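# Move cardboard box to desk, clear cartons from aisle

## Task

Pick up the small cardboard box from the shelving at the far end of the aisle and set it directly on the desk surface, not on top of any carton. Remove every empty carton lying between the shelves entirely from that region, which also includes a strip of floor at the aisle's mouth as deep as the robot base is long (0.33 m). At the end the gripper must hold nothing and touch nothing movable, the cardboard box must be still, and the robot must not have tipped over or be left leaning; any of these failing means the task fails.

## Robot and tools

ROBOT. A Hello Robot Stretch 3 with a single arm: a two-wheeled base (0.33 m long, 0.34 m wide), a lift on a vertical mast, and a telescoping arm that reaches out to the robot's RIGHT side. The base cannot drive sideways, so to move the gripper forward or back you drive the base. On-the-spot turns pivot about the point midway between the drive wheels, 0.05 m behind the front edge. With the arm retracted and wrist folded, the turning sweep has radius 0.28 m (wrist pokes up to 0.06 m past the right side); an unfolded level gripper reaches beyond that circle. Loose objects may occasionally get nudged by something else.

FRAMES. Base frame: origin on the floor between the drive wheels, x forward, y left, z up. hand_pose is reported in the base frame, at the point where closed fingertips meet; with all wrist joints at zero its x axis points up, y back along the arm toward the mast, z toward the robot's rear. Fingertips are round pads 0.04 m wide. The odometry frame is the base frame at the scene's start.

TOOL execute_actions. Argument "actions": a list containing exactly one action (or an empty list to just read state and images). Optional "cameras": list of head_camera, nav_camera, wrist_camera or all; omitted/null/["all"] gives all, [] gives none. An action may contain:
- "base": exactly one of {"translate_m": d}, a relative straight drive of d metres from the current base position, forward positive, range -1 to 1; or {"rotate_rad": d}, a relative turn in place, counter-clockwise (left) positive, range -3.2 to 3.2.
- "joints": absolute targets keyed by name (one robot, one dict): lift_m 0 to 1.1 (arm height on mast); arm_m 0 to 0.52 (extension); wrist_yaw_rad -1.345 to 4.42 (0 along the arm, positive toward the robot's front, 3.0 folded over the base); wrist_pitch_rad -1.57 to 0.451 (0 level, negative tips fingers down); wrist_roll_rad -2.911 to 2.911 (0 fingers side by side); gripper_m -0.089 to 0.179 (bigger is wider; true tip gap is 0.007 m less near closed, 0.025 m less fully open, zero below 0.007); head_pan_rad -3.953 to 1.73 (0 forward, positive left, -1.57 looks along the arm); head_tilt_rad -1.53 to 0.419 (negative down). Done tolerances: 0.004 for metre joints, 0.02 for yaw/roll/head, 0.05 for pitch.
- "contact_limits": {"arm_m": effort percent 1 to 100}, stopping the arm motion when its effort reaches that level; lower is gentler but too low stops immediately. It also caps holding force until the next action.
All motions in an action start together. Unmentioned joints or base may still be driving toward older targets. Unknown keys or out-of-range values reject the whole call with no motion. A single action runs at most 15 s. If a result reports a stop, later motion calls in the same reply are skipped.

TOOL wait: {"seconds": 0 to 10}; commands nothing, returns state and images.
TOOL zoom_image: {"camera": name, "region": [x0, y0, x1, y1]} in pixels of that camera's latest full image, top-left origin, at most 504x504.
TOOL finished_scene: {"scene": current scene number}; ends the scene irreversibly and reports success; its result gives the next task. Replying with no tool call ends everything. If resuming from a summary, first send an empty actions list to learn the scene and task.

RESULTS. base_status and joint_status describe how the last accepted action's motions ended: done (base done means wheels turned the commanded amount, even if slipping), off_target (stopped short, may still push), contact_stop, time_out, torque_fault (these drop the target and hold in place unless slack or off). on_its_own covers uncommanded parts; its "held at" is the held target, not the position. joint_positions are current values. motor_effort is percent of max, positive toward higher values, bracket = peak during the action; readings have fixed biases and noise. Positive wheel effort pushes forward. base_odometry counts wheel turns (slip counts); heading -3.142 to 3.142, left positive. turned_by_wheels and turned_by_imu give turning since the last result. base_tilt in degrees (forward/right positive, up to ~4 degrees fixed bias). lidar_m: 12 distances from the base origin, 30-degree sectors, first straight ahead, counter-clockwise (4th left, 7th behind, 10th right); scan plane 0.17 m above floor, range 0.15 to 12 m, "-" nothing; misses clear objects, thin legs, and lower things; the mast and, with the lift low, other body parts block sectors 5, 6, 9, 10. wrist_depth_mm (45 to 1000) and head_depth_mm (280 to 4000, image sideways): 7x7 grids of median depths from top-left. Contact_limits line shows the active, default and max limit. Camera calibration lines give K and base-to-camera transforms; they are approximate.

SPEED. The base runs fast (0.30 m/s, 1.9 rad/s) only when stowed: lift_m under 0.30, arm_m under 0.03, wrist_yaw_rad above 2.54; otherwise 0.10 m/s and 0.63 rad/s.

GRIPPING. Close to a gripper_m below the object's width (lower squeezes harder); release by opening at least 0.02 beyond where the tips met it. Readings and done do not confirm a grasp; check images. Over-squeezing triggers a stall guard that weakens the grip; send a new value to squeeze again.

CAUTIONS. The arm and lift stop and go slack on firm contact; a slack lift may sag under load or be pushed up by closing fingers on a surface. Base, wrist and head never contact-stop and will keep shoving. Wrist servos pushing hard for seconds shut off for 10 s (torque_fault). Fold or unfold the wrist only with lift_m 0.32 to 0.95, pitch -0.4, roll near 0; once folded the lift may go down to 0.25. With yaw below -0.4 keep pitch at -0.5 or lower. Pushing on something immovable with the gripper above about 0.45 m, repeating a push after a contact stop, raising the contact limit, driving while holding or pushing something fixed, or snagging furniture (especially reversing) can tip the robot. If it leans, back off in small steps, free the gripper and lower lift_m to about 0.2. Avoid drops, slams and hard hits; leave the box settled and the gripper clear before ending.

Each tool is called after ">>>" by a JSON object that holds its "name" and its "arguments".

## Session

>>> {"name": "execute_actions", "arguments": {"actions": [{"joints":{"head_tilt_rad":-0.6}}]}}

Scene clock: 0.93 s.
base_odometry: x=+0.000 y=+0.000 heading=+0.000 (m, m, rad; odometry frame)
turned_by_wheels: +0.000 (rad since the last result)
turned_by_imu: +0.000 (rad since the last result)
base_tilt: forward=+0.2 right=-1.1 (deg)
lidar_m: 1.77 1.79 0.82 0.79 0.89 0.98 2.00 2.02 1.99 1.67 2.16 1.88
head_depth_mm: 1480 1653 1859 2094 1799 1452 1206 / 1475 1638 1848 2106 1806 1453 1209 / 1471 1635 1821 2081 1799 1445 1204 / 1463 1633 1838 2071 1792 1442 1201 / 1461 1625 1820 2079 1791 1436 1204 / 1449 1616 1809 2075 1783 1436 1199 / 1441 1597 1791 2044 1770 1429 1196
base_status: not commanded
joint_positions: lift_m=+0.506 arm_m=-0.003 wrist_yaw_rad=+2.809 wrist_pitch_rad=-0.510 wrist_roll_rad=-0.002 gripper_m=+0.037 head_pan_rad=+0.017 head_tilt_rad=-0.592
joint_status: all done
motor_effort: left_wheel=+0(1) right_wheel=+0(0) lift_m=+45(45) arm_m=-1(1) wrist_yaw_rad=+0(0) wrist_pitch_rad=+8(8) wrist_roll_rad=+0(0) gripper_m=+0(0) head_pan_rad=+0(0) head_tilt_rad=-5(39) (%)
hand_pose: x=+0.0479 y=+0.0583 z=+0.4989 quat_wxyz=(+0.289, +0.703, +0.063, +0.646) (m; base frame)
wrist_depth_mm: - - - 863 - - - / - - - 926 - - - / - - - - - - - / - - - - - - - / 896 927 916 928 934 886 891 / 810 - 819 758 793 774 760 / 697 - 667 695 662 652 657
pictures: head_camera (sideways: a quarter turn clockwise sets it upright), nav_camera (sideways: a quarter turn counterclockwise sets it upright), wrist_camera
camera_calibration (this result's frames):
head_camera: T_world_to_cam=[[-0.545496, -0.0326125, -0.837478, 1.11091], [-0.0605095, 0.998167, 0.000543225, 0.00921794], [0.835926, 0.0509717, -0.54647, 0.66533], [0, 0, 0, 1]] pos_world=[0.0503865, -0.00688459, 1.29394]
nav_camera: T_world_to_cam=[[0.562757, -0.038032, 0.825747, -1.03482], [-0.0477615, -0.998768, -0.0134509, 0.064024], [0.825242, -0.0318694, -0.56388, 0.684162], [0, 0, 0, 1]] pos_world=[0.0208126, 0.0463926, 1.24115]
wrist_camera: T_world_to_cam=[[0.946348, -0.322117, -0.0257965, -0.0128687], [-0.221565, -0.588679, -0.777409, 0.471518], [0.235231, 0.741416, -0.628466, 0.428927], [0, 0, 0, 1]] pos_world=[0.0157535, -0.0445855, 0.635797]
Images, in order (width x height): head_camera 896x504, nav_camera 672x504, wrist_camera 644x364.

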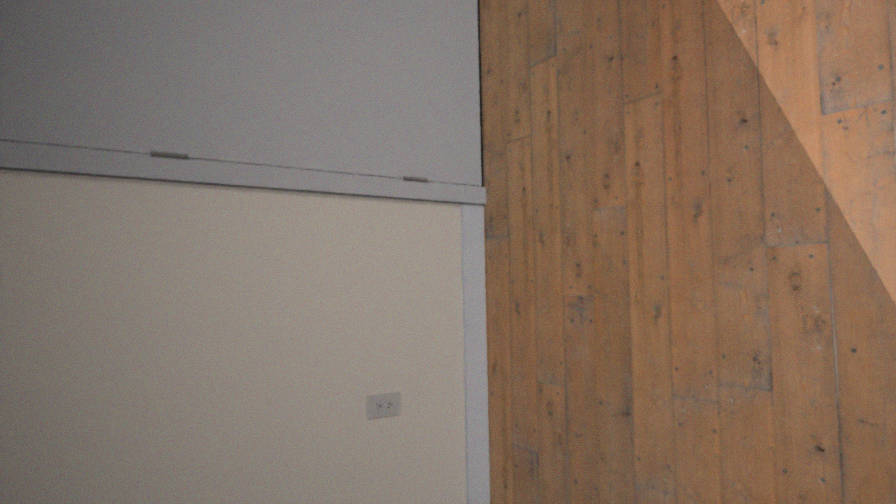

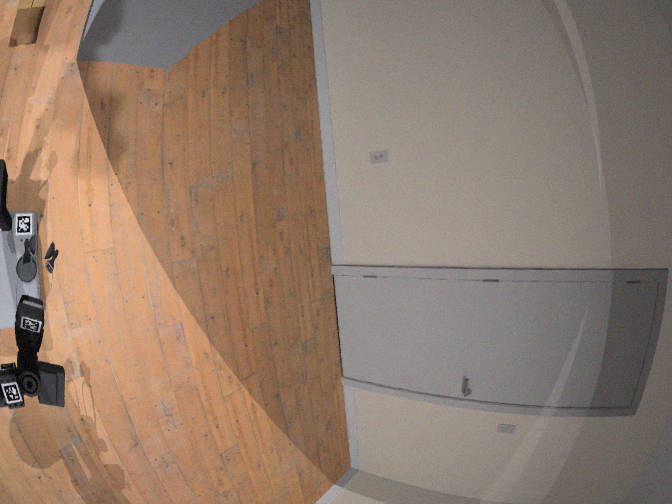

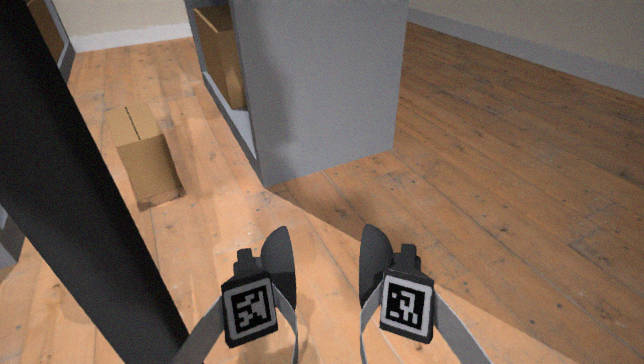

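>>> {"name": "execute_actions", "arguments": {"actions": [{"base":{"rotate_rad":1.57},"joints":{"head_tilt_rad":-0.65,"wrist_yaw_rad":3.0,"wrist_pitch_rad":-0.4}}], "cameras": ["head_camera","nav_camera"]}}

>>> {"name": "execute_actions", "arguments": {"actions": [{"joints":{"head_pan_rad":-3.14,"head_tilt_rad":-0.5}}], "cameras": ["head_camera","nav_camera"]}}

Scene clock: 4.77 s.
base_odometry: x=+0.000 y=+0.000 heading=+1.570 (m, m, rad; odometry frame)
turned_by_wheels: +1.570 (rad since the last result)
turned_by_imu: +1.564 (rad since the last result)
base_tilt: forward=+0.3 right=-1.0 (deg)
lidar_m: 0.79 0.87 0.98 2.00 2.02 1.98 1.67 2.16 1.88 1.76 1.79 0.82
head_depth_mm: 621 697 796 924 1096 1314 1184 / 626 690 787 912 1082 1300 1183 / 1372 1313 1226 1189 1143 1321 1186 / 2213 2450 2714 2110 1704 1397 1180 / 2193 2480 2745 2180 1510 1371 1175 / 2176 2426 2596 2101 1694 1390 1177 / 2066 1563 1663 1586 1523 1350 1170
base_status: done
joint_positions: lift_m=+0.506 arm_m=-0.003 wrist_yaw_rad=+2.998 wrist_pitch_rad=-0.419 wrist_roll_rad=-0.002 gripper_m=+0.037 head_pan_rad=+0.017 head_tilt_rad=-0.642
joint_status: all done
motor_effort: left_wheel=-2(6) right_wheel=+5(10) lift_m=+45(45) arm_m=-1(1) wrist_yaw_rad=+2(3) wrist_pitch_rad=+11(11) wrist_roll_rad=+0(0) gripper_m=+0(0) head_pan_rad=+0(0) head_tilt_rad=-4(14) (%)
hand_pose: x=+0.0108 y=+0.0800 z=+0.5188 quat_wxyz=(+0.196, +0.699, +0.097, +0.680) (m; base frame)
wrist_depth_mm: - - - - - - 784 / - - - - - - 772 / - - - - - - 819 / - - - - - - 858 / - - - - - - 897 / 881 857 - 848 859 836 832 / 760 758 - 720 704 708 723
pictures: head_camera (sideways: a quarter turn clockwise sets it upright), nav_camera (sideways: a quarter turn counterclockwise sets it upright)
camera_calibration (this result's frames):
head_camera: T_world_to_cam=[[-0.586406, -0.0333222, -0.809332, 1.07446], [-0.0604299, 0.998169, 0.00268778, 0.00642558], [0.80776, 0.050484, -0.587346, 0.718681], [0, 0, 0, 1]] pos_world=[0.0499356, -0.00689238, 1.29169]
nav_camera: T_world_to_cam=[[0.603064, -0.0373328, 0.796819, -0.997355], [-0.0483484, -0.998778, -0.010203, 0.0597985], [0.796226, -0.0323718, -0.604132, 0.736705], [0, 0, 0, 1]] pos_world=[0.0177758, 0.0463399, 1.24039]
Images, in order (width x height): head_camera 896x504, nav_camera 672x504.

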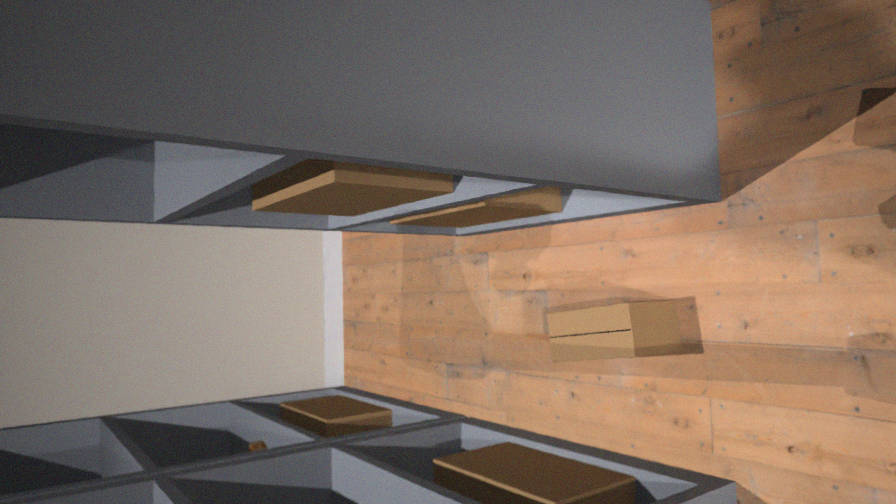

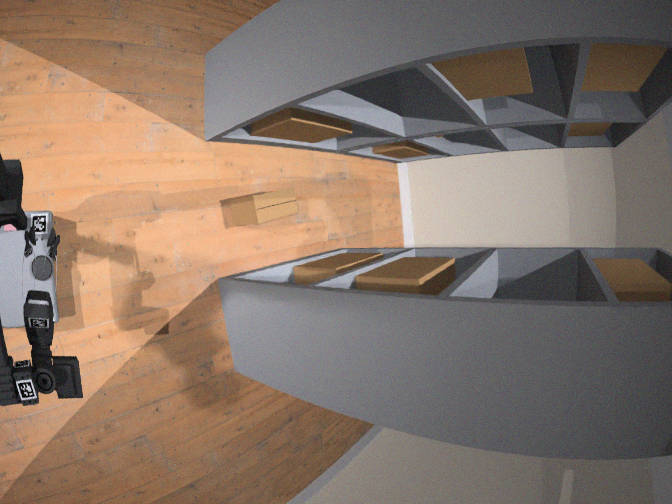

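Scene clock: 6.83 s.
base_odometry: x=+0.000 y=+0.000 heading=+1.570 (m, m, rad; odometry frame)
turned_by_wheels: +0.000 (rad since the last result)
turned_by_imu: +0.000 (rad since the last result)
base_tilt: forward=+0.2 right=-1.0 (deg)
lidar_m: 0.79 0.87 0.98 2.00 2.03 1.98 1.68 2.16 1.87 1.76 1.79 0.82
head_depth_mm: 1842 2025 2029 2467 1990 1543 1265 / 1825 2013 2004 2459 1992 1545 1271 / 1809 1994 1966 2416 1967 1544 1265 / 1798 1975 1966 2411 1982 1535 1258 / 1767 1952 1938 2332 1967 1533 1255 / 1756 1942 2057 2319 1942 1529 1256 / 1748 1927 2124 2323 1947 1521 1248
base_status: not commanded
joint_positions: lift_m=+0.506 arm_m=-0.003 wrist_yaw_rad=+2.998 wrist_pitch_rad=-0.419 wrist_roll_rad=-0.002 gripper_m=+0.037 head_pan_rad=-3.133 head_tilt_rad=-0.507
joint_status: all done
motor_effort: left_wheel=-2(2) right_wheel=+4(5) lift_m=+45(45) arm_m=-1(1) wrist_yaw_rad=+2(2) wrist_pitch_rad=+11(11) wrist_roll_rad=+0(0) gripper_m=+0(0) head_pan_rad=-4(49) head_tilt_rad=+4(18) (%)
hand_pose: x=+0.0108 y=+0.0800 z=+0.5188 quat_wxyz=(+0.196, +0.699, +0.097, +0.680) (m; base frame)
wrist_depth_mm: - - - - - - 776 / - - - - - - 787 / - - - - - - 785 / - - - - - - 841 / - - - - - 981 920 / 886 883 - 854 880 819 799 / 735 744 - 721 698 702 704
pictures: head_camera (sideways: a quarter turn clockwise sets it upright), nav_camera (sideways: a quarter turn counterclockwise sets it upright)
camera_calibration (this result's frames):
head_camera: T_world_to_cam=[[0.47304, 0.02733, -0.880617, 1.16095], [0.0519097, -0.998647, -0.00310884, 0.0132869], [-0.879511, -0.044242, -0.473818, 0.581266], [0, 0, 0, 1]] pos_world=[-0.0386355, 0.00725649, 1.29781]
nav_camera: T_world_to_cam=[[-0.490632, 0.0434505, 0.870283, -1.08647], [0.0548847, 0.998314, -0.0189008, 0.0704948], [-0.869636, 0.0384919, -0.49219, 0.601226], [0, 0, 0, 1]] pos_world=[-0.0140786, -0.0463106, 1.24279]
Images, in order (width x height): head_camera 896x504, nav_camera 672x504.

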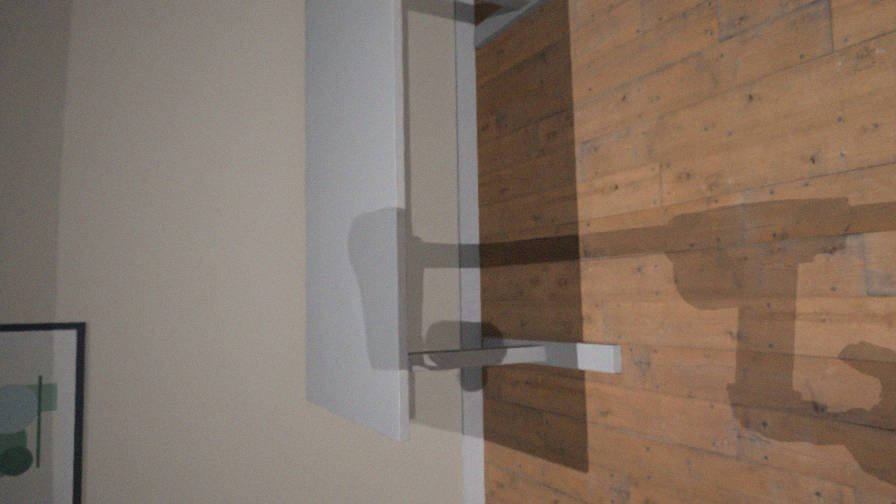

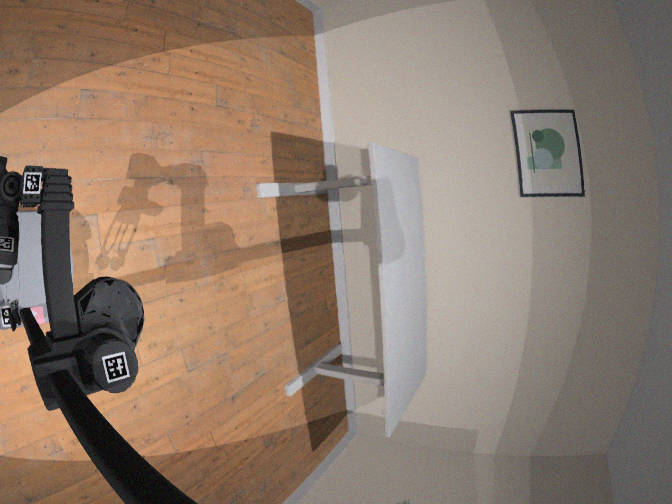

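>>> {"name": "execute_actions", "arguments": {"actions": [{"base":{"rotate_rad":0.44},"joints":{"wrist_yaw_rad":1.6,"head_pan_rad":-1.57,"head_tilt_rad":-1.0}}], "cameras": []}}

>>> {"name": "execute_actions", "arguments": {"actions": [{"base":{"translate_m":0.455},"joints":{"wrist_pitch_rad":-1.57,"gripper_m":0.179,"lift_m":0.4}}], "cameras": []}}

>>> {"name": "execute_actions", "arguments": {"actions": [{"base":{"rotate_rad":1.245},"joints":{"wrist_yaw_rad":0.12,"arm_m":0.1}}], "cameras": ["head_camera"]}}

>>> {"name": "execute_actions", "arguments": {"actions": [{"joints":{"arm_m":0.46,"lift_m":0.38}}], "cameras": ["head_camera","wrist_camera"]}}

Scene clock: 10.93 s.
base_odometry: x=+0.000 y=+0.000 heading=+2.010 (m, m, rad; odometry frame)
turned_by_wheels: +0.440 (rad since the last result)
turned_by_imu: +0.438 (rad since the last result)
base_tilt: forward=+0.3 right=-1.0 (deg)
lidar_m: 0.87 0.93 2.00 2.00 1.98 2.14 1.67 1.95 1.76 1.77 0.85 0.79
head_depth_mm: 1537 1798 1793 1548 1353 1202 1082 / 1592 1883 1797 1558 1354 1249 - / 1650 1967 1800 1546 1352 - - / 1728 2010 1796 1541 1356 1245 - / 1796 2043 1806 1542 1359 1246 1084 / 1879 2106 1791 1551 1360 1222 1082 / 1965 2157 1803 1467 1355 1205 1087
base_status: done
joint_positions: lift_m=+0.506 arm_m=-0.003 wrist_yaw_rad=+1.602 wrist_pitch_rad=-0.418 wrist_roll_rad=-0.002 gripper_m=+0.037 head_pan_rad=-1.577 head_tilt_rad=-0.988
joint_status: all done
motor_effort: left_wheel=-2(5) right_wheel=+5(9) lift_m=+45(45) arm_m=-1(1) wrist_yaw_rad=-2(4) wrist_pitch_rad=+10(11) wrist_roll_rad=+0(0) gripper_m=+0(0) head_pan_rad=+4(50) head_tilt_rad=-7(41) (%)
hand_pose: x=+0.2029 y=-0.1352 z=+0.5189 quat_wxyz=(+0.588, +0.598, -0.375, +0.395) (m; base frame)
wrist_depth_mm: 877 764 995 - - 787 504 / - 887 - - - 612 530 / - 954 - - - 639 578 / - - - - - 665 618 / - - - 999 999 734 659 / 886 859 887 848 857 771 715 / 769 753 717 725 707 729 713
pictures: none
No camera images: the call's "cameras" was empty. Leave "cameras" out to get every camera's image.

Scene clock: 16.43 s.
base_odometry: x=-0.193 y=+0.412 heading=+2.010 (m, m, rad; odometry frame)
turned_by_wheels: +0.000 (rad since the last result)
turned_by_imu: +0.000 (rad since the last result)
base_tilt: forward=+0.2 right=-1.1 (deg)
lidar_m: 0.61 0.43 0.77 1.86 2.24 2.29 2.12 2.12 1.91 0.60 0.48 0.45
head_depth_mm: 1672 1963 1796 1546 1354 1205 1080 / 1737 1987 1806 1548 1351 1223 1115 / 1796 2049 1808 1550 1353 1248 - / 1860 2082 1768 1514 1349 1219 - / 663 759 888 1065 1287 1206 1082 / 539 600 679 796 1275 1201 1087 / 454 498 572 899 1309 1185 1081
base_status: done
joint_positions: lift_m=+0.401 arm_m=-0.003 wrist_yaw_rad=+1.602 wrist_pitch_rad=-1.566 wrist_roll_rad=-0.002 gripper_m=+0.179 head_pan_rad=-1.577 head_tilt_rad=-0.988
joint_status: all done
motor_effort: left_wheel=-2(3) right_wheel=+5(10) lift_m=+24(41) arm_m=-1(1) wrist_yaw_rad=-1(2) wrist_pitch_rad=-2(10) wrist_roll_rad=+0(0) gripper_m=+1(95) head_pan_rad=+4(3) head_tilt_rad=-7(7) (%)
hand_pose: x=-0.0442 y=-0.1430 z=+0.2830 quat_wxyz=(+0.707, +0.707, +0.010, +0.013) (m; base frame)
wrist_depth_mm: 425 434 430 427 424 430 433 / 434 442 437 433 436 433 434 / - - - - 446 453 449 / - - - - 458 455 446 / - - - - 465 474 465 / - - - - 475 473 469 / - - - - 485 486 -
pictures: none
No camera images: the call's "cameras" was empty. Leave "cameras" out to get every camera's image.

Scene clock: 19.33 s.
base_odometry: x=-0.193 y=+0.412 heading=-3.029 (m, m, rad; odometry frame)
turned_by_wheels: +1.245 (rad since the last result)
turned_by_imu: +1.240 (rad since the last result)
base_tilt: forward=+0.2 right=-1.1 (deg)
lidar_m: 1.84 1.92 2.29 2.12 2.67 1.98 1.91 0.48 0.48 0.45 0.43 0.48
head_depth_mm: 1131 1090 1045 1236 1271 1163 1087 / 2008 2168 1616 1485 1339 1207 1117 / 2022 2173 1797 1544 1331 1189 - / 2035 2173 1796 1549 1308 1182 - / 1884 1989 1718 1514 1358 1206 1084 / 1126 1245 1126 1169 1251 1186 1083 / 1098 1218 1044 898 860 1188 1084
base_status: done
joint_positions: lift_m=+0.401 arm_m=+0.100 wrist_yaw_rad=+0.122 wrist_pitch_rad=-1.566 wrist_roll_rad=-0.002 gripper_m=+0.179 head_pan_rad=-1.577 head_tilt_rad=-0.988
joint_status: all done
motor_effort: left_wheel=-2(7) right_wheel=+4(10) lift_m=+24(24) arm_m=+3(3) wrist_yaw_rad=-2(2) wrist_pitch_rad=-2(2) wrist_roll_rad=+0(0) gripper_m=+0(1) head_pan_rad=+3(3) head_tilt_rad=-7(7) (%)
hand_pose: x=-0.0244 y=-0.2219 z=+0.2830 quat_wxyz=(+0.531, +0.529, -0.469, -0.467) (m; base frame)
wrist_depth_mm: 365 433 426 428 429 425 423 / 438 433 436 436 437 437 427 / 449 440 448 445 442 448 444 / 458 456 461 449 458 455 458 / 469 466 466 463 463 466 465 / 471 474 480 - - 471 477 / - 476 481 - - - -
pictures: head_camera (sideways: a quarter turn clockwise sets it upright)
camera_calibration (this result's frames):
head_camera: T_world_to_cam=[[-0.0181631, 0.8267, -0.562349, 0.749137], [0.999287, 0.0336212, 0.0171504, -0.018863], [0.0330851, -0.561637, -0.826722, 1.03473], [0, 0, 0, 1]] pos_world=[-0.00177789, -0.0375372, 1.27703]
Images, in order (width x height): head_camera 896x504.

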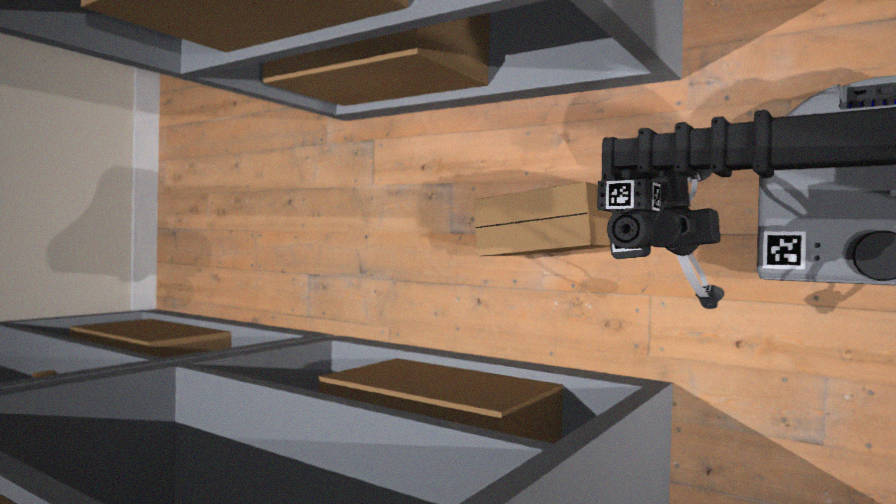

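Scene clock: 23.20 s.
base_odometry: x=-0.193 y=+0.412 heading=-3.029 (m, m, rad; odometry frame)
turned_by_wheels: +0.000 (rad since the last result)
turned_by_imu: -0.001 (rad since the last result)
base_tilt: forward=+0.3 right=-1.0 (deg)
lidar_m: 1.85 1.92 2.30 2.12 2.66 1.99 1.91 0.48 0.48 0.45 0.43 0.47
head_depth_mm: 1134 1090 1044 1236 1272 1169 1083 / 2024 2170 1617 1480 1341 1204 1112 / 2020 2149 1800 1520 1228 1206 - / 2016 2162 1796 1512 1285 1204 - / 1885 1984 1721 1520 1358 1206 1085 / 1127 1242 1120 1172 1249 1188 1083 / 1101 1219 1044 894 861 1183 1083
base_status: not commanded
joint_positions: lift_m=+0.381 arm_m=+0.460 wrist_yaw_rad=+0.120 wrist_pitch_rad=-1.567 wrist_roll_rad=-0.002 gripper_m=+0.179 head_pan_rad=-1.577 head_tilt_rad=-0.988
joint_status: all done
motor_effort: left_wheel=-2(2) right_wheel=+4(4) lift_m=+24(23) arm_m=+3(4) wrist_yaw_rad=+0(2) wrist_pitch_rad=-2(2) wrist_roll_rad=+0(0) gripper_m=+0(0) head_pan_rad=+3(4) head_tilt_rad=-7(6) (%)
hand_pose: x=-0.0244 y=-0.5819 z=+0.2630 quat_wxyz=(+0.531, +0.529, -0.469, -0.468) (m; base frame)
wrist_depth_mm: 365 412 408 410 405 407 404 / 370 418 414 235 235 419 412 / 374 420 425 240 239 426 419 / 387 435 429 244 246 429 415 / 390 442 445 252 249 441 406 / 375 452 451 256 256 450 370 / - 464 462 263 260 455 -
pictures: head_camera (sideways: a quarter turn clockwise sets it upright), wrist_camera
camera_calibration (this result's frames):
head_camera: T_world_to_cam=[[-0.0181634, 0.826701, -0.562349, 0.749137], [0.999287, 0.0336215, 0.0171504, -0.018863], [0.0330853, -0.561637, -0.826722, 1.03473], [0, 0, 0, 1]] pos_world=[-0.00177788, -0.0375372, 1.27703]
wrist_camera: T_world_to_cam=[[-0.994998, -0.0986307, -0.0158577, -0.0766818], [-0.0998945, 0.981148, 0.165438, 0.563728], [-0.000758426, 0.166194, -0.986093, 0.52585], [0, 0, 0, 1]] pos_world=[-0.0195861, -0.648057, 0.424059]
Images, in order (width x height): head_camera 896x504, wrist_camera 644x364.

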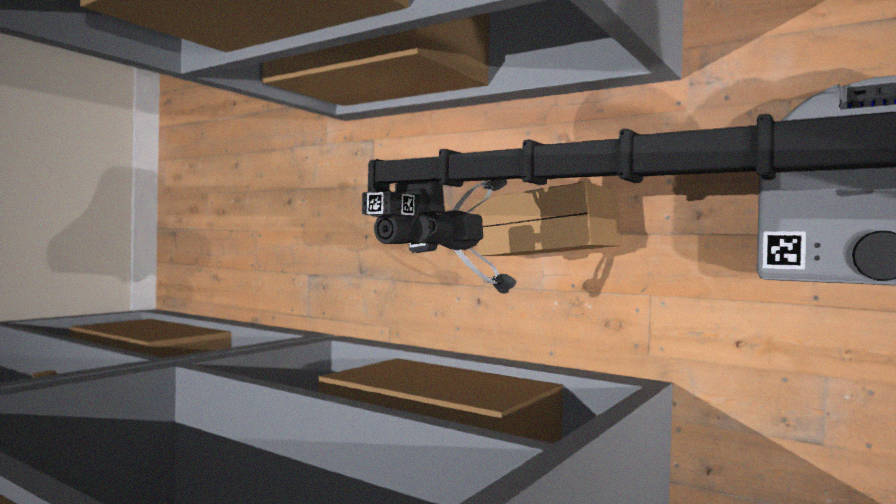

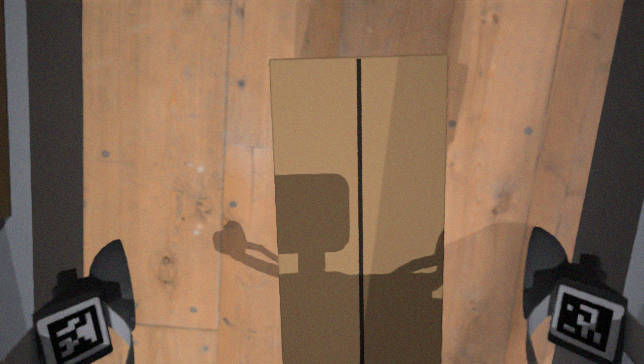

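>>> {"name": "execute_actions", "arguments": {"actions": [{"base":{"translate_m":-0.025},"joints":{"arm_m":0.445}}], "cameras": []}}

>>> {"name": "execute_actions", "arguments": {"actions": [{"joints":{"lift_m":0.245}}], "cameras": ["wrist_camera"]}}

>>> {"name": "execute_actions", "arguments": {"actions": [{"joints":{"gripper_m":0.075}}], "cameras": []}}

>>> {"name": "execute_actions", "arguments": {"actions": [{"joints":{"lift_m":0.3}}], "cameras": ["wrist_camera"]}}

Scene clock: 24.83 s.
base_odometry: x=-0.168 y=+0.415 heading=-3.029 (m, m, rad; odometry frame)
turned_by_wheels: +0.000 (rad since the last result)
turned_by_imu: +0.000 (rad since the last result)
base_tilt: forward=+0.2 right=-1.1 (deg)
lidar_m: 1.87 1.95 2.30 2.11 2.66 1.96 1.89 0.47 0.46 0.45 0.45 0.48
head_depth_mm: 1082 1012 999 952 1050 1169 1083 / 2018 2086 1542 1453 1327 1206 1116 / 2032 2172 1803 1525 1313 1202 - / 2028 2169 1800 1546 1270 1207 - / 1942 2043 1762 1541 1353 1205 1085 / 1156 1253 1280 1269 1269 1204 1084 / 1105 1218 1042 913 931 1186 1081
base_status: done
joint_positions: lift_m=+0.381 arm_m=+0.445 wrist_yaw_rad=+0.120 wrist_pitch_rad=-1.567 wrist_roll_rad=-0.002 gripper_m=+0.179 head_pan_rad=-1.577 head_tilt_rad=-0.988
joint_status: all done
motor_effort: left_wheel=-2(7) right_wheel=+4(6) lift_m=+24(24) arm_m=-4(4) wrist_yaw_rad=+0(0) wrist_pitch_rad=-2(2) wrist_roll_rad=+0(0) gripper_m=+1(1) head_pan_rad=+4(4) head_tilt_rad=-7(7) (%)
hand_pose: x=-0.0244 y=-0.5673 z=+0.2630 quat_wxyz=(+0.531, +0.529, -0.469, -0.468) (m; base frame)
wrist_depth_mm: 395 407 406 402 404 405 401 / 402 418 410 236 409 423 395 / 408 421 421 240 418 421 388 / 417 438 428 247 424 431 381 / 427 441 439 250 444 439 372 / 406 457 456 257 446 445 367 / - 469 461 260 460 470 -
pictures: none
No camera images: the call's "cameras" was empty. Leave "cameras" out to get every camera's image.

Scene clock: 26.90 s.
base_odometry: x=-0.168 y=+0.415 heading=-3.029 (m, m, rad; odometry frame)
turned_by_wheels: +0.000 (rad since the last result)
turned_by_imu: +0.000 (rad since the last result)
base_tilt: forward=+0.2 right=-1.0 (deg)
lidar_m: 1.88 1.94 2.30 2.12 2.66 1.96 1.89 0.47 0.46 0.45 0.45 0.48
head_depth_mm: 1080 1017 999 954 1051 1168 1084 / 2011 2103 1538 1453 1324 1205 1117 / 2017 2152 1801 1579 1318 1225 - / 2025 2149 1796 1571 1275 1203 - / 1928 2043 1773 1541 1360 1202 1083 / 1159 1253 1274 1271 1275 1203 1085 / 1101 1216 1041 916 932 1184 1086
base_status: not commanded
joint_positions: lift_m=+0.246 arm_m=+0.445 wrist_yaw_rad=+0.120 wrist_pitch_rad=-1.567 wrist_roll_rad=-0.002 gripper_m=+0.179 head_pan_rad=-1.577 head_tilt_rad=-0.988
joint_status: all done
motor_effort: left_wheel=-2(2) right_wheel=+4(4) lift_m=+24(26) arm_m=-4(4) wrist_yaw_rad=+1(0) wrist_pitch_rad=-2(2) wrist_roll_rad=+0(0) gripper_m=+0(0) head_pan_rad=+4(4) head_tilt_rad=-8(6) (%)
hand_pose: x=-0.0244 y=-0.5673 z=+0.1280 quat_wxyz=(+0.531, +0.529, -0.469, -0.468) (m; base frame)
wrist_depth_mm: 273 101 101 100 101 101 274 / 281 103 103 103 103 103 277 / 290 106 105 105 105 105 284 / 291 108 107 107 108 108 291 / 298 296 109 109 109 109 296 / 303 113 112 111 112 111 304 / - 211 114 115 114 115 -
pictures: wrist_camera
camera_calibration (this result's frames):
wrist_camera: T_world_to_cam=[[-0.994998, -0.0986307, -0.0158577, -0.0773868], [-0.0998944, 0.981147, 0.165441, 0.571777], [-0.000758869, 0.166198, -0.986092, 0.390322], [0, 0, 0, 1]] pos_world=[-0.0195861, -0.633501, 0.289071]
Images, in order (width x height): wrist_camera 644x364.

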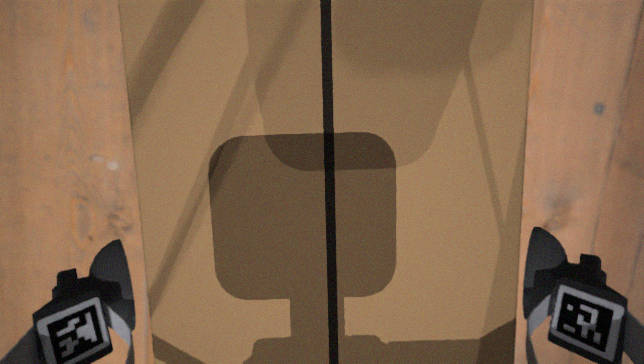

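Scene clock: 28.43 s.
base_odometry: x=-0.168 y=+0.415 heading=-3.029 (m, m, rad; odometry frame)
turned_by_wheels: +0.000 (rad since the last result)
turned_by_imu: +0.000 (rad since the last result)
base_tilt: forward=+0.2 right=-1.1 (deg)
lidar_m: 1.87 1.95 2.31 2.12 2.66 1.96 1.89 0.47 0.46 0.45 0.45 0.47
head_depth_mm: 1075 1017 1002 953 1050 1167 1083 / 2013 2104 1543 1456 1322 1211 1117 / 2010 2152 1806 1586 1308 1226 - / 2018 2172 1806 1585 1286 1204 - / 1930 2048 1767 1552 1355 1212 1084 / 1152 1253 1283 1267 1272 1207 1083 / 1100 1217 1045 916 929 1185 1084
base_status: not commanded
joint_positions: lift_m=+0.246 arm_m=+0.445 wrist_yaw_rad=+0.120 wrist_pitch_rad=-1.573 wrist_roll_rad=-0.002 gripper_m=+0.076 head_pan_rad=-1.577 head_tilt_rad=-0.988
joint_status: all done
motor_effort: left_wheel=-2(2) right_wheel=+6(6) lift_m=+24(24) arm_m=-4(4) wrist_yaw_rad=+0(0) wrist_pitch_rad=+2(2) wrist_roll_rad=+0(0) gripper_m=-29(100) head_pan_rad=+4(4) head_tilt_rad=-6(7) (%)
hand_pose: x=-0.0246 y=-0.5657 z=+0.1281 quat_wxyz=(+0.529, +0.530, -0.468, -0.470) (m; base frame)
wrist_depth_mm: 277 104 103 103 103 103 276 / 284 106 105 105 105 106 281 / 288 108 107 107 107 107 288 / 295 292 110 109 109 110 294 / 299 301 112 112 112 112 301 / 313 115 115 114 114 114 303 / 315 118 117 117 117 118 310
pictures: none
No camera images: the call's "cameras" was empty. Leave "cameras" out to get every camera's image.

Scene clock: 30.10 s.
base_odometry: x=-0.168 y=+0.415 heading=-3.029 (m, m, rad; odometry frame)
turned_by_wheels: +0.000 (rad since the last result)
turned_by_imu: +0.000 (rad since the last result)
base_tilt: forward=+0.3 right=-0.9 (deg)
lidar_m: 1.87 1.95 2.30 2.12 2.66 1.96 1.89 0.47 0.46 0.45 0.45 0.47
head_depth_mm: 1077 1015 1000 951 1052 1165 1084 / 2012 2084 1547 1452 1321 1209 1114 / 2036 2147 1793 1584 1313 1205 - / 2039 2149 1796 1589 1283 1200 - / 1948 2042 1761 1542 1354 1206 1087 / 1155 1248 1277 1267 1274 1205 1084 / 1099 1217 1044 914 934 1187 1081
base_status: not commanded
joint_positions: lift_m=+0.299 arm_m=+0.445 wrist_yaw_rad=+0.120 wrist_pitch_rad=-1.569 wrist_roll_rad=-0.002 gripper_m=+0.076 head_pan_rad=-1.577 head_tilt_rad=-0.989
joint_status: all done
motor_effort: left_wheel=+0(4) right_wheel=+1(10) lift_m=+65(70) arm_m=-3(4) wrist_yaw_rad=+0(1) wrist_pitch_rad=-1(5) wrist_roll_rad=+0(0) gripper_m=-21(29) head_pan_rad=+3(3) head_tilt_rad=-7(7) (%)
hand_pose: x=-0.0244 y=-0.5668 z=+0.1818 quat_wxyz=(+0.530, +0.529, -0.469, -0.468) (m; base frame)
wrist_depth_mm: 327 325 115 115 115 328 326 / 332 333 117 118 117 330 333 / 345 338 120 119 119 335 339 / 348 346 122 122 121 343 346 / 355 357 125 125 125 350 351 / 368 245 128 127 127 127 357 / 370 372 131 130 130 374 338
pictures: wrist_camera
camera_calibration (this result's frames):
wrist_camera: T_world_to_cam=[[-0.995001, -0.0985998, -0.0158188, -0.0765308], [-0.0998559, 0.980844, 0.167253, 0.561888], [-0.000975385, 0.167997, -0.985787, 0.444219], [0, 0, 0, 1]] pos_world=[-0.0196072, -0.633298, 0.342717]
Images, in order (width x height): wrist_camera 644x364.

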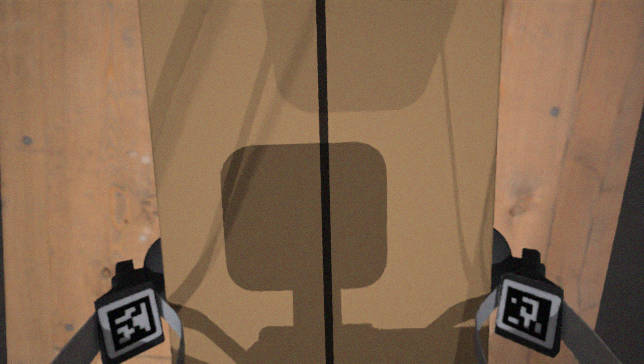

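>>> {"name": "execute_actions", "arguments": {"actions": [{"joints":{"lift_m":0.54,"arm_m":0.1}}], "cameras": []}}

>>> {"name": "execute_actions", "arguments": {"actions": [{"base":{"rotate_rad":-1.9}}], "cameras": []}}

>>> {"name": "execute_actions", "arguments": {"actions": [{"joints":{"arm_m":0.25,"lift_m":0.5}}], "cameras": []}}

>>> {"name": "execute_actions", "arguments": {"actions": [{"joints":{"arm_m":0.45,"lift_m":0.28}}], "cameras": ["head_camera"]}}

Scene clock: 34.20 s.
base_odometry: x=-0.168 y=+0.415 heading=-3.029 (m, m, rad; odometry frame)
turned_by_wheels: +0.000 (rad since the last result)
turned_by_imu: -0.001 (rad since the last result)
base_tilt: forward=+0.3 right=-1.1 (deg)
lidar_m: 1.88 1.95 2.31 2.12 2.66 1.96 1.89 0.47 0.46 1.24 0.45 0.47
head_depth_mm: 1080 1013 1000 950 1052 1169 1084 / 2015 2109 1551 1449 1321 1202 - / 2032 2151 1810 1542 1397 768 - / 2036 2149 1804 1544 1378 769 - / 1938 2043 1755 1548 1352 1203 1087 / 1150 1244 1277 1267 1274 1208 1084 / 1102 1217 1041 914 933 1190 1090
base_status: not commanded
joint_positions: lift_m=+0.539 arm_m=+0.100 wrist_yaw_rad=+0.120 wrist_pitch_rad=-1.567 wrist_roll_rad=-0.002 gripper_m=+0.076 head_pan_rad=-1.577 head_tilt_rad=-0.989
joint_status: all done
motor_effort: left_wheel=-1(0) right_wheel=+1(2) lift_m=+65(67) arm_m=-4(5) wrist_yaw_rad=+0(0) wrist_pitch_rad=-1(1) wrist_roll_rad=+0(0) gripper_m=-21(21) head_pan_rad=+3(3) head_tilt_rad=-6(6) (%)
hand_pose: x=-0.0244 y=-0.2221 z=+0.4218 quat_wxyz=(+0.530, +0.529, -0.469, -0.468) (m; base frame)
wrist_depth_mm: 493 492 115 115 115 499 493 / 529 492 117 117 117 492 496 / 585 581 119 119 119 512 564 / 601 613 122 122 122 589 597 / 611 614 125 125 125 607 602 / 622 377 128 127 127 127 629 / 645 651 130 130 130 651 641
pictures: none
No camera images: the call's "cameras" was empty. Leave "cameras" out to get every camera's image.

Scene clock: 38.13 s.
base_odometry: x=-0.168 y=+0.415 heading=+1.354 (m, m, rad; odometry frame)
turned_by_wheels: -1.900 (rad since the last result)
turned_by_imu: -1.894 (rad since the last result)
base_tilt: forward=+0.2 right=-1.1 (deg)
lidar_m: 0.81 0.71 0.45 0.61 1.87 2.10 2.31 2.12 2.25 1.89 0.75 0.46
head_depth_mm: 1995 2146 1808 1544 1351 1208 1080 / 1926 2153 1808 1536 1380 1226 - / 1855 2085 1798 1544 1402 769 - / 1821 2063 1803 1545 1381 769 - / 1758 2036 1802 1550 1353 1204 1081 / 1702 1986 1793 1552 1361 1202 1084 / 1652 1927 1798 1548 1347 1180 1084
base_status: done
joint_positions: lift_m=+0.539 arm_m=+0.100 wrist_yaw_rad=+0.120 wrist_pitch_rad=-1.567 wrist_roll_rad=-0.002 gripper_m=+0.076 head_pan_rad=-1.577 head_tilt_rad=-0.989
joint_status: not commanded
motor_effort: left_wheel=+3(7) right_wheel=-5(9) lift_m=+65(65) arm_m=-4(4) wrist_yaw_rad=+0(0) wrist_pitch_rad=-1(1) wrist_roll_rad=+0(0) gripper_m=-21(21) head_pan_rad=+4(4) head_tilt_rad=-6(6) (%)
hand_pose: x=-0.0244 y=-0.2221 z=+0.4218 quat_wxyz=(+0.530, +0.529, -0.469, -0.468) (m; base frame)
wrist_depth_mm: 556 553 115 115 115 558 559 / 580 575 117 117 117 565 569 / 588 595 119 120 119 576 590 / 599 598 122 122 122 595 592 / 613 610 125 125 125 605 611 / 632 380 128 128 127 128 623 / 651 653 130 130 131 642 643
pictures: none
No camera images: the call's "cameras" was empty. Leave "cameras" out to get every camera's image.

Scene clock: 40.50 s.
base_odometry: x=-0.168 y=+0.415 heading=+1.354 (m, m, rad; odometry frame)
turned_by_wheels: +0.000 (rad since the last result)
turned_by_imu: +0.000 (rad since the last result)
base_tilt: forward=+0.3 right=-1.1 (deg)
lidar_m: 0.81 0.72 0.45 0.61 1.87 2.10 2.31 2.12 2.25 1.89 0.75 0.46
head_depth_mm: 2000 2154 1805 1542 1358 1202 1084 / 1939 2150 1794 1549 1363 1223 - / 1857 2097 1790 1610 1284 1182 - / 1824 2065 1794 1578 890 1187 - / 1763 2036 1805 1544 1358 1209 1085 / 1692 1992 1801 1550 1353 1200 1084 / 1645 1938 1812 1548 1354 1181 1088
base_status: not commanded
joint_positions: lift_m=+0.501 arm_m=+0.250 wrist_yaw_rad=+0.120 wrist_pitch_rad=-1.567 wrist_roll_rad=-0.002 gripper_m=+0.076 head_pan_rad=-1.577 head_tilt_rad=-0.989
joint_status: all done
motor_effort: left_wheel=+3(3) right_wheel=-5(5) lift_m=+25(59) arm_m=+3(4) wrist_yaw_rad=+0(0) wrist_pitch_rad=-1(1) wrist_roll_rad=+0(0) gripper_m=-21(21) head_pan_rad=+4(4) head_tilt_rad=-6(7) (%)
hand_pose: x=-0.0244 y=-0.3717 z=+0.3830 quat_wxyz=(+0.530, +0.529, -0.469, -0.468) (m; base frame)
wrist_depth_mm: 530 521 115 115 115 517 529 / 546 529 117 117 117 535 533 / 545 547 120 119 120 542 550 / 565 559 122 122 122 541 551 / 567 574 125 125 124 563 573 / 583 352 127 127 127 128 586 / 589 611 131 130 130 587 600
pictures: none
No camera images: the call's "cameras" was empty. Leave "cameras" out to get every camera's image.

Scene clock: 43.33 s.
base_odometry: x=-0.168 y=+0.415 heading=+1.354 (m, m, rad; odometry frame)
turned_by_wheels: +0.000 (rad since the last result)
turned_by_imu: +0.000 (rad since the last result)
base_tilt: forward=+0.3 right=-1.0 (deg)
lidar_m: 0.81 0.71 0.45 0.61 1.87 2.10 2.30 2.11 2.25 0.45 0.75 0.46
head_depth_mm: 2000 2153 1802 1548 1352 1202 1083 / 1932 2149 1802 1539 1352 1205 1115 / 1867 2104 1806 1579 1308 1212 - / 1820 2066 1784 1576 1282 1205 - / 1760 2044 1798 1543 1351 1204 1084 / 1697 2001 1803 1543 1360 1201 1085 / 1642 1930 1795 1545 1348 1181 1087
base_status: not commanded
joint_positions: lift_m=+0.281 arm_m=+0.450 wrist_yaw_rad=+0.120 wrist_pitch_rad=-1.567 wrist_roll_rad=-0.002 gripper_m=+0.076 head_pan_rad=-1.577 head_tilt_rad=-0.989
joint_status: all done
motor_effort: left_wheel=+3(3) right_wheel=-5(5) lift_m=+25(24) arm_m=+3(3) wrist_yaw_rad=+0(0) wrist_pitch_rad=-2(1) wrist_roll_rad=+0(0) gripper_m=-21(21) head_pan_rad=+4(4) head_tilt_rad=-6(6) (%)
hand_pose: x=-0.0244 y=-0.5718 z=+0.1630 quat_wxyz=(+0.530, +0.529, -0.469, -0.468) (m; base frame)
wrist_depth_mm: 309 305 115 115 115 306 308 / 316 312 117 117 116 313 312 / 321 321 119 120 119 316 321 / 330 327 122 122 122 326 325 / 339 332 125 125 125 331 335 / 344 235 128 128 128 127 341 / 349 350 130 130 131 352 350
pictures: head_camera (sideways: a quarter turn clockwise sets it upright)
camera_calibration (this result's frames):
head_camera: T_world_to_cam=[[-0.0182777, 0.827427, -0.561276, 0.747741], [0.999283, 0.0337427, 0.0172019, -0.0189299], [0.0331722, -0.560559, -0.82745, 1.03567], [0, 0, 0, 1]] pos_world=[-0.0017723, -0.0375061, 1.27698]
Images, in order (width x height): head_camera 896x504.

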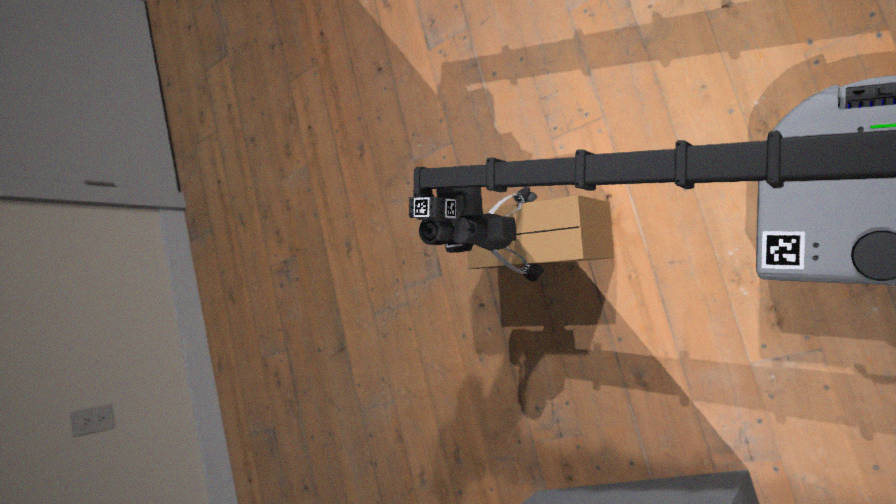

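>>> {"name": "execute_actions", "arguments": {"actions": [{"joints":{"lift_m":0.261}}], "cameras": []}}

>>> {"name": "execute_actions", "arguments": {"actions": [{"joints":{"gripper_m":0.179,"head_pan_rad":0.0,"head_tilt_rad":-0.65}}], "cameras": []}}

>>> {"name": "execute_actions", "arguments": {"actions": [{"joints":{"lift_m":0.35}}], "cameras": []}}

>>> {"name": "execute_actions", "arguments": {"actions": [{"base":{"rotate_rad":0.33},"joints":{"arm_m":0.0,"gripper_m":0.04,"wrist_yaw_rad":2.62}}], "cameras": []}}

>>> {"name": "execute_actions", "arguments": {"actions": [{"joints":{"lift_m":0.295}}], "cameras": ["head_camera","nav_camera"]}}

Scene clock: 45.13 s.
base_odometry: x=-0.168 y=+0.415 heading=+1.354 (m, m, rad; odometry frame)
turned_by_wheels: +0.000 (rad since the last result)
turned_by_imu: +0.000 (rad since the last result)
base_tilt: forward=+0.2 right=-1.0 (deg)
lidar_m: 0.81 0.72 0.45 0.61 1.88 2.10 2.31 2.11 2.24 0.45 0.75 0.46
head_depth_mm: 1996 2161 1798 1540 1357 1205 1084 / 1923 2146 1797 1540 1356 1201 1115 / 1857 2095 1803 1593 1307 1220 - / 1818 2063 1801 1579 1281 1203 - / 1759 2032 1802 1547 1352 1204 1084 / 1696 1990 1801 1540 1351 1205 1080 / 1648 1936 1791 1544 1350 1182 1084
base_status: not commanded
joint_positions: lift_m=+0.262 arm_m=+0.450 wrist_yaw_rad=+0.120 wrist_pitch_rad=-1.567 wrist_roll_rad=-0.002 gripper_m=+0.076 head_pan_rad=-1.577 head_tilt_rad=-0.989
joint_status: all done
motor_effort: left_wheel=+3(3) right_wheel=-4(5) lift_m=+25(26) arm_m=+3(3) wrist_yaw_rad=+0(0) wrist_pitch_rad=-1(1) wrist_roll_rad=+0(0) gripper_m=-21(21) head_pan_rad=+3(4) head_tilt_rad=-7(6) (%)
hand_pose: x=-0.0244 y=-0.5718 z=+0.1440 quat_wxyz=(+0.530, +0.529, -0.469, -0.468) (m; base frame)
wrist_depth_mm: 291 287 115 115 115 287 287 / 295 296 118 117 117 296 296 / 303 300 120 119 120 299 301 / 311 309 122 122 122 304 305 / 316 316 125 125 125 314 315 / 322 223 128 127 127 128 322 / 330 332 130 130 130 330 327
pictures: none
No camera images: the call's "cameras" was empty. Leave "cameras" out to get every camera's image.

Scene clock: 46.67 s.
base_odometry: x=-0.168 y=+0.415 heading=+1.354 (m, m, rad; odometry frame)
turned_by_wheels: +0.000 (rad since the last result)
turned_by_imu: +0.000 (rad since the last result)
base_tilt: forward=+0.2 right=-1.0 (deg)
lidar_m: 0.81 0.71 0.45 0.61 1.87 2.10 2.31 2.11 2.25 0.45 0.75 0.46
head_depth_mm: 1080 1060 693 513 567 715 1031 / 1110 1130 691 857 953 774 929 / 1073 1118 823 901 965 1271 1147 / 1043 1112 1267 1244 1490 1346 1167 / 1843 2080 2373 2153 1678 1372 1168 / 1823 2027 2304 2142 1679 1376 1164 / 1764 1973 2215 2140 1663 1370 1163
base_status: not commanded
joint_positions: lift_m=+0.262 arm_m=+0.450 wrist_yaw_rad=+0.120 wrist_pitch_rad=-1.567 wrist_roll_rad=-0.002 gripper_m=+0.179 head_pan_rad=-0.007 head_tilt_rad=-0.656
joint_status: all done
motor_effort: left_wheel=+3(3) right_wheel=-5(5) lift_m=+25(25) arm_m=+3(3) wrist_yaw_rad=-1(0) wrist_pitch_rad=-1(1) wrist_roll_rad=+0(0) gripper_m=+1(93) head_pan_rad=+4(46) head_tilt_rad=+3(28) (%)
hand_pose: x=-0.0244 y=-0.5718 z=+0.1440 quat_wxyz=(+0.530, +0.529, -0.469, -0.468) (m; base frame)
wrist_depth_mm: 288 287 116 116 116 288 290 / 298 293 118 118 118 292 297 / 304 303 121 121 120 300 301 / 309 306 123 124 123 307 309 / 316 315 127 126 126 313 314 / 322 320 129 129 129 318 321 / - 328 132 132 132 327 -
pictures: none
No camera images: the call's "cameras" was empty. Leave "cameras" out to get every camera's image.

Scene clock: 48.30 s.
base_odometry: x=-0.168 y=+0.415 heading=+1.354 (m, m, rad; odometry frame)
turned_by_wheels: +0.000 (rad since the last result)
turned_by_imu: +0.000 (rad since the last result)
base_tilt: forward=+0.3 right=-1.0 (deg)
lidar_m: 0.81 0.72 0.45 0.61 1.87 2.10 2.31 2.11 2.26 0.45 0.75 0.46
head_depth_mm: 1082 1065 692 512 567 715 1031 / 1111 1131 689 858 950 775 929 / 1073 1122 823 903 965 1269 1146 / 1042 1111 1270 1247 1487 1347 1169 / 1855 2079 2386 2162 1676 1380 1168 / 1822 2020 2311 2155 1668 1373 1166 / 1764 1956 2210 2137 1677 1371 1162
base_status: not commanded
joint_positions: lift_m=+0.349 arm_m=+0.450 wrist_yaw_rad=+0.120 wrist_pitch_rad=-1.567 wrist_roll_rad=-0.002 gripper_m=+0.179 head_pan_rad=-0.007 head_tilt_rad=-0.656
joint_status: all done
motor_effort: left_wheel=+3(3) right_wheel=-5(5) lift_m=+63(65) arm_m=+3(3) wrist_yaw_rad=+0(0) wrist_pitch_rad=-1(2) wrist_roll_rad=+0(0) gripper_m=+0(0) head_pan_rad=+4(3) head_tilt_rad=+2(2) (%)
hand_pose: x=-0.0244 y=-0.5718 z=+0.2318 quat_wxyz=(+0.530, +0.529, -0.469, -0.468) (m; base frame)
wrist_depth_mm: 374 378 374 200 373 371 374 / 386 385 206 204 207 382 381 / 393 396 210 208 210 389 389 / 397 404 215 213 215 401 393 / 410 409 402 218 220 410 404 / 421 415 412 221 226 421 413 / - 433 429 228 229 429 -
pictures: none
No camera images: the call's "cameras" was empty. Leave "cameras" out to get every camera's image.

Scene clock: 52.80 s.
base_odometry: x=-0.168 y=+0.415 heading=+1.684 (m, m, rad; odometry frame)
turned_by_wheels: +0.330 (rad since the last result)
turned_by_imu: +0.328 (rad since the last result)
base_tilt: forward=+0.2 right=-1.1 (deg)
lidar_m: 1.25 0.45 0.48 1.87 1.95 2.31 2.11 2.66 0.45 1.88 0.47 0.46
head_depth_mm: 1015 1065 1073 958 940 1179 1104 / 1840 2061 2257 1462 1431 1293 1157 / 1840 2062 2367 2162 1691 1383 1173 / 1841 2071 2371 2152 1690 1387 1172 / 1818 2079 2231 2064 1686 1384 1171 / 1724 1185 1317 1359 1349 1293 1146 / 1000 1065 1276 1249 980 990 1072
base_status: done
joint_positions: lift_m=+0.349 arm_m=+0.000 wrist_yaw_rad=+2.619 wrist_pitch_rad=-1.567 wrist_roll_rad=-0.002 gripper_m=+0.040 head_pan_rad=-0.007 head_tilt_rad=-0.655
joint_status: all done
motor_effort: left_wheel=-1(6) right_wheel=+4(12) lift_m=+63(64) arm_m=-4(3) wrist_yaw_rad=+1(1) wrist_pitch_rad=-1(1) wrist_roll_rad=+0(0) gripper_m=+0(91) head_pan_rad=+4(4) head_tilt_rad=+3(3) (%)
hand_pose: x=-0.0327 y=-0.1654 z=+0.2318 quat_wxyz=(+0.612, +0.612, +0.353, +0.355) (m; base frame)
wrist_depth_mm: - - - 378 376 380 377 / - - - - 381 386 378 / - - - - 392 389 390 / - - - - 405 401 405 / - - - 410 413 409 408 / - - - 423 - 421 416 / 433 429 429 428 430 429 423
pictures: none
No camera images: the call's "cameras" was empty. Leave "cameras" out to get every camera's image.

Scene clock: 54.13 s.
base_odometry: x=-0.168 y=+0.415 heading=+1.684 (m, m, rad; odometry frame)
turned_by_wheels: +0.000 (rad since the last result)
turned_by_imu: +0.000 (rad since the last result)
base_tilt: forward=+0.4 right=-0.9 (deg)
lidar_m: 1.25 0.45 0.48 1.88 1.95 2.31 2.12 2.67 0.45 1.89 0.47 0.46
head_depth_mm: 1013 1064 1075 961 943 1182 1104 / 1837 2054 2249 1456 1433 1296 1154 / 1834 2066 2373 2166 1684 1384 1169 / 1853 2073 2375 2158 1687 1384 1173 / 1828 2080 2228 2069 1683 1378 1169 / 1731 1179 1313 1355 1351 1285 1147 / 996 1064 1277 1248 980 990 1071
base_status: not commanded
joint_positions: lift_m=+0.296 arm_m=+0.000 wrist_yaw_rad=+2.619 wrist_pitch_rad=-1.567 wrist_roll_rad=-0.002 gripper_m=+0.040 head_pan_rad=-0.007 head_tilt_rad=-0.655
joint_status: all done
motor_effort: left_wheel=-1(2) right_wheel=+3(3) lift_m=+18(59) arm_m=-4(4) wrist_yaw_rad=+1(2) wrist_pitch_rad=-1(2) wrist_roll_rad=+0(0) gripper_m=+0(0) head_pan_rad=+4(4) head_tilt_rad=+3(2) (%)
hand_pose: x=-0.0328 y=-0.1654 z=+0.1782 quat_wxyz=(+0.612, +0.612, +0.354, +0.355) (m; base frame)
wrist_depth_mm: - - - - 326 320 323 / - - - - 332 331 330 / - - - - 336 340 337 / - - - - - 342 346 / - - - - 349 345 351 / - - - 358 - 363 358 / - - 371 371 372 366 368
pictures: head_camera (sideways: a quarter turn clockwise sets it upright), nav_camera (sideways: a quarter turn counterclockwise sets it upright)
camera_calibration (this result's frames):
head_camera: T_world_to_cam=[[-0.597936, -0.0189077, -0.801321, 1.06409], [-0.035984, 0.999347, 0.00327065, 0.00551768], [0.800735, 0.0307904, -0.598226, 0.732879], [0, 0, 0, 1]] pos_world=[0.0496121, -0.00796032, 1.29108]
nav_camera: T_world_to_cam=[[0.612693, -0.052132, 0.7886, -0.9867], [-0.0728684, -0.997298, -0.0093142, 0.0587907], [0.786955, -0.0517573, -0.614836, 0.750686], [0, 0, 0, 1]] pos_world=[0.0180716, 0.0460467, 1.24021]
Images, in order (width x height): head_camera 896x504, nav_camera 672x504.

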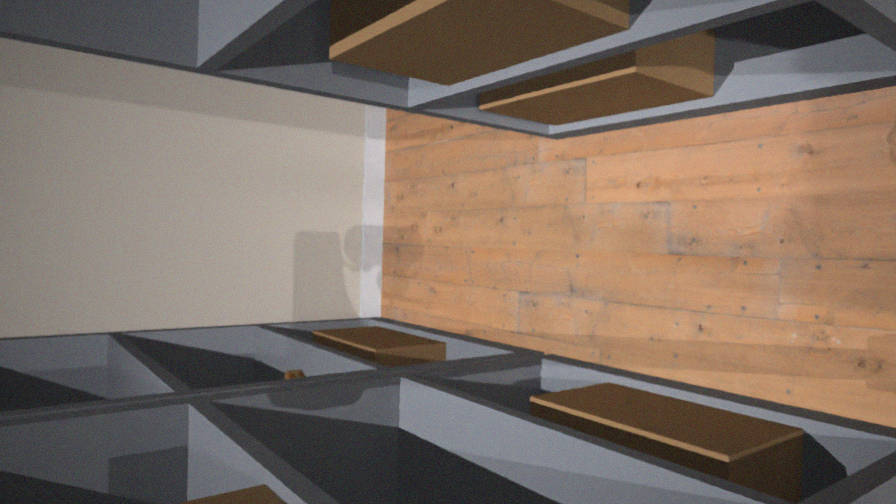

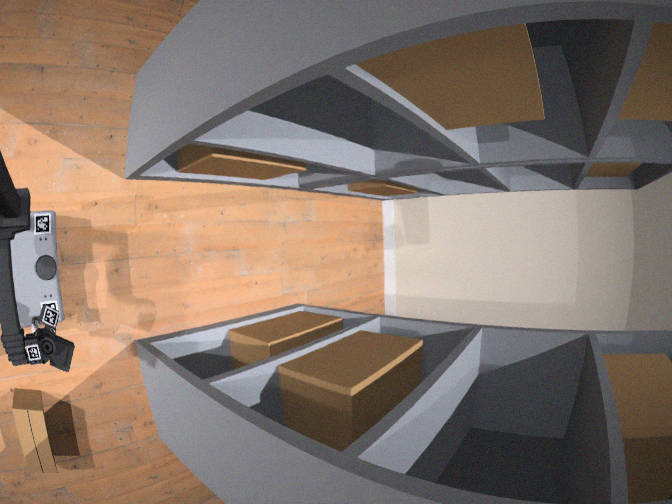

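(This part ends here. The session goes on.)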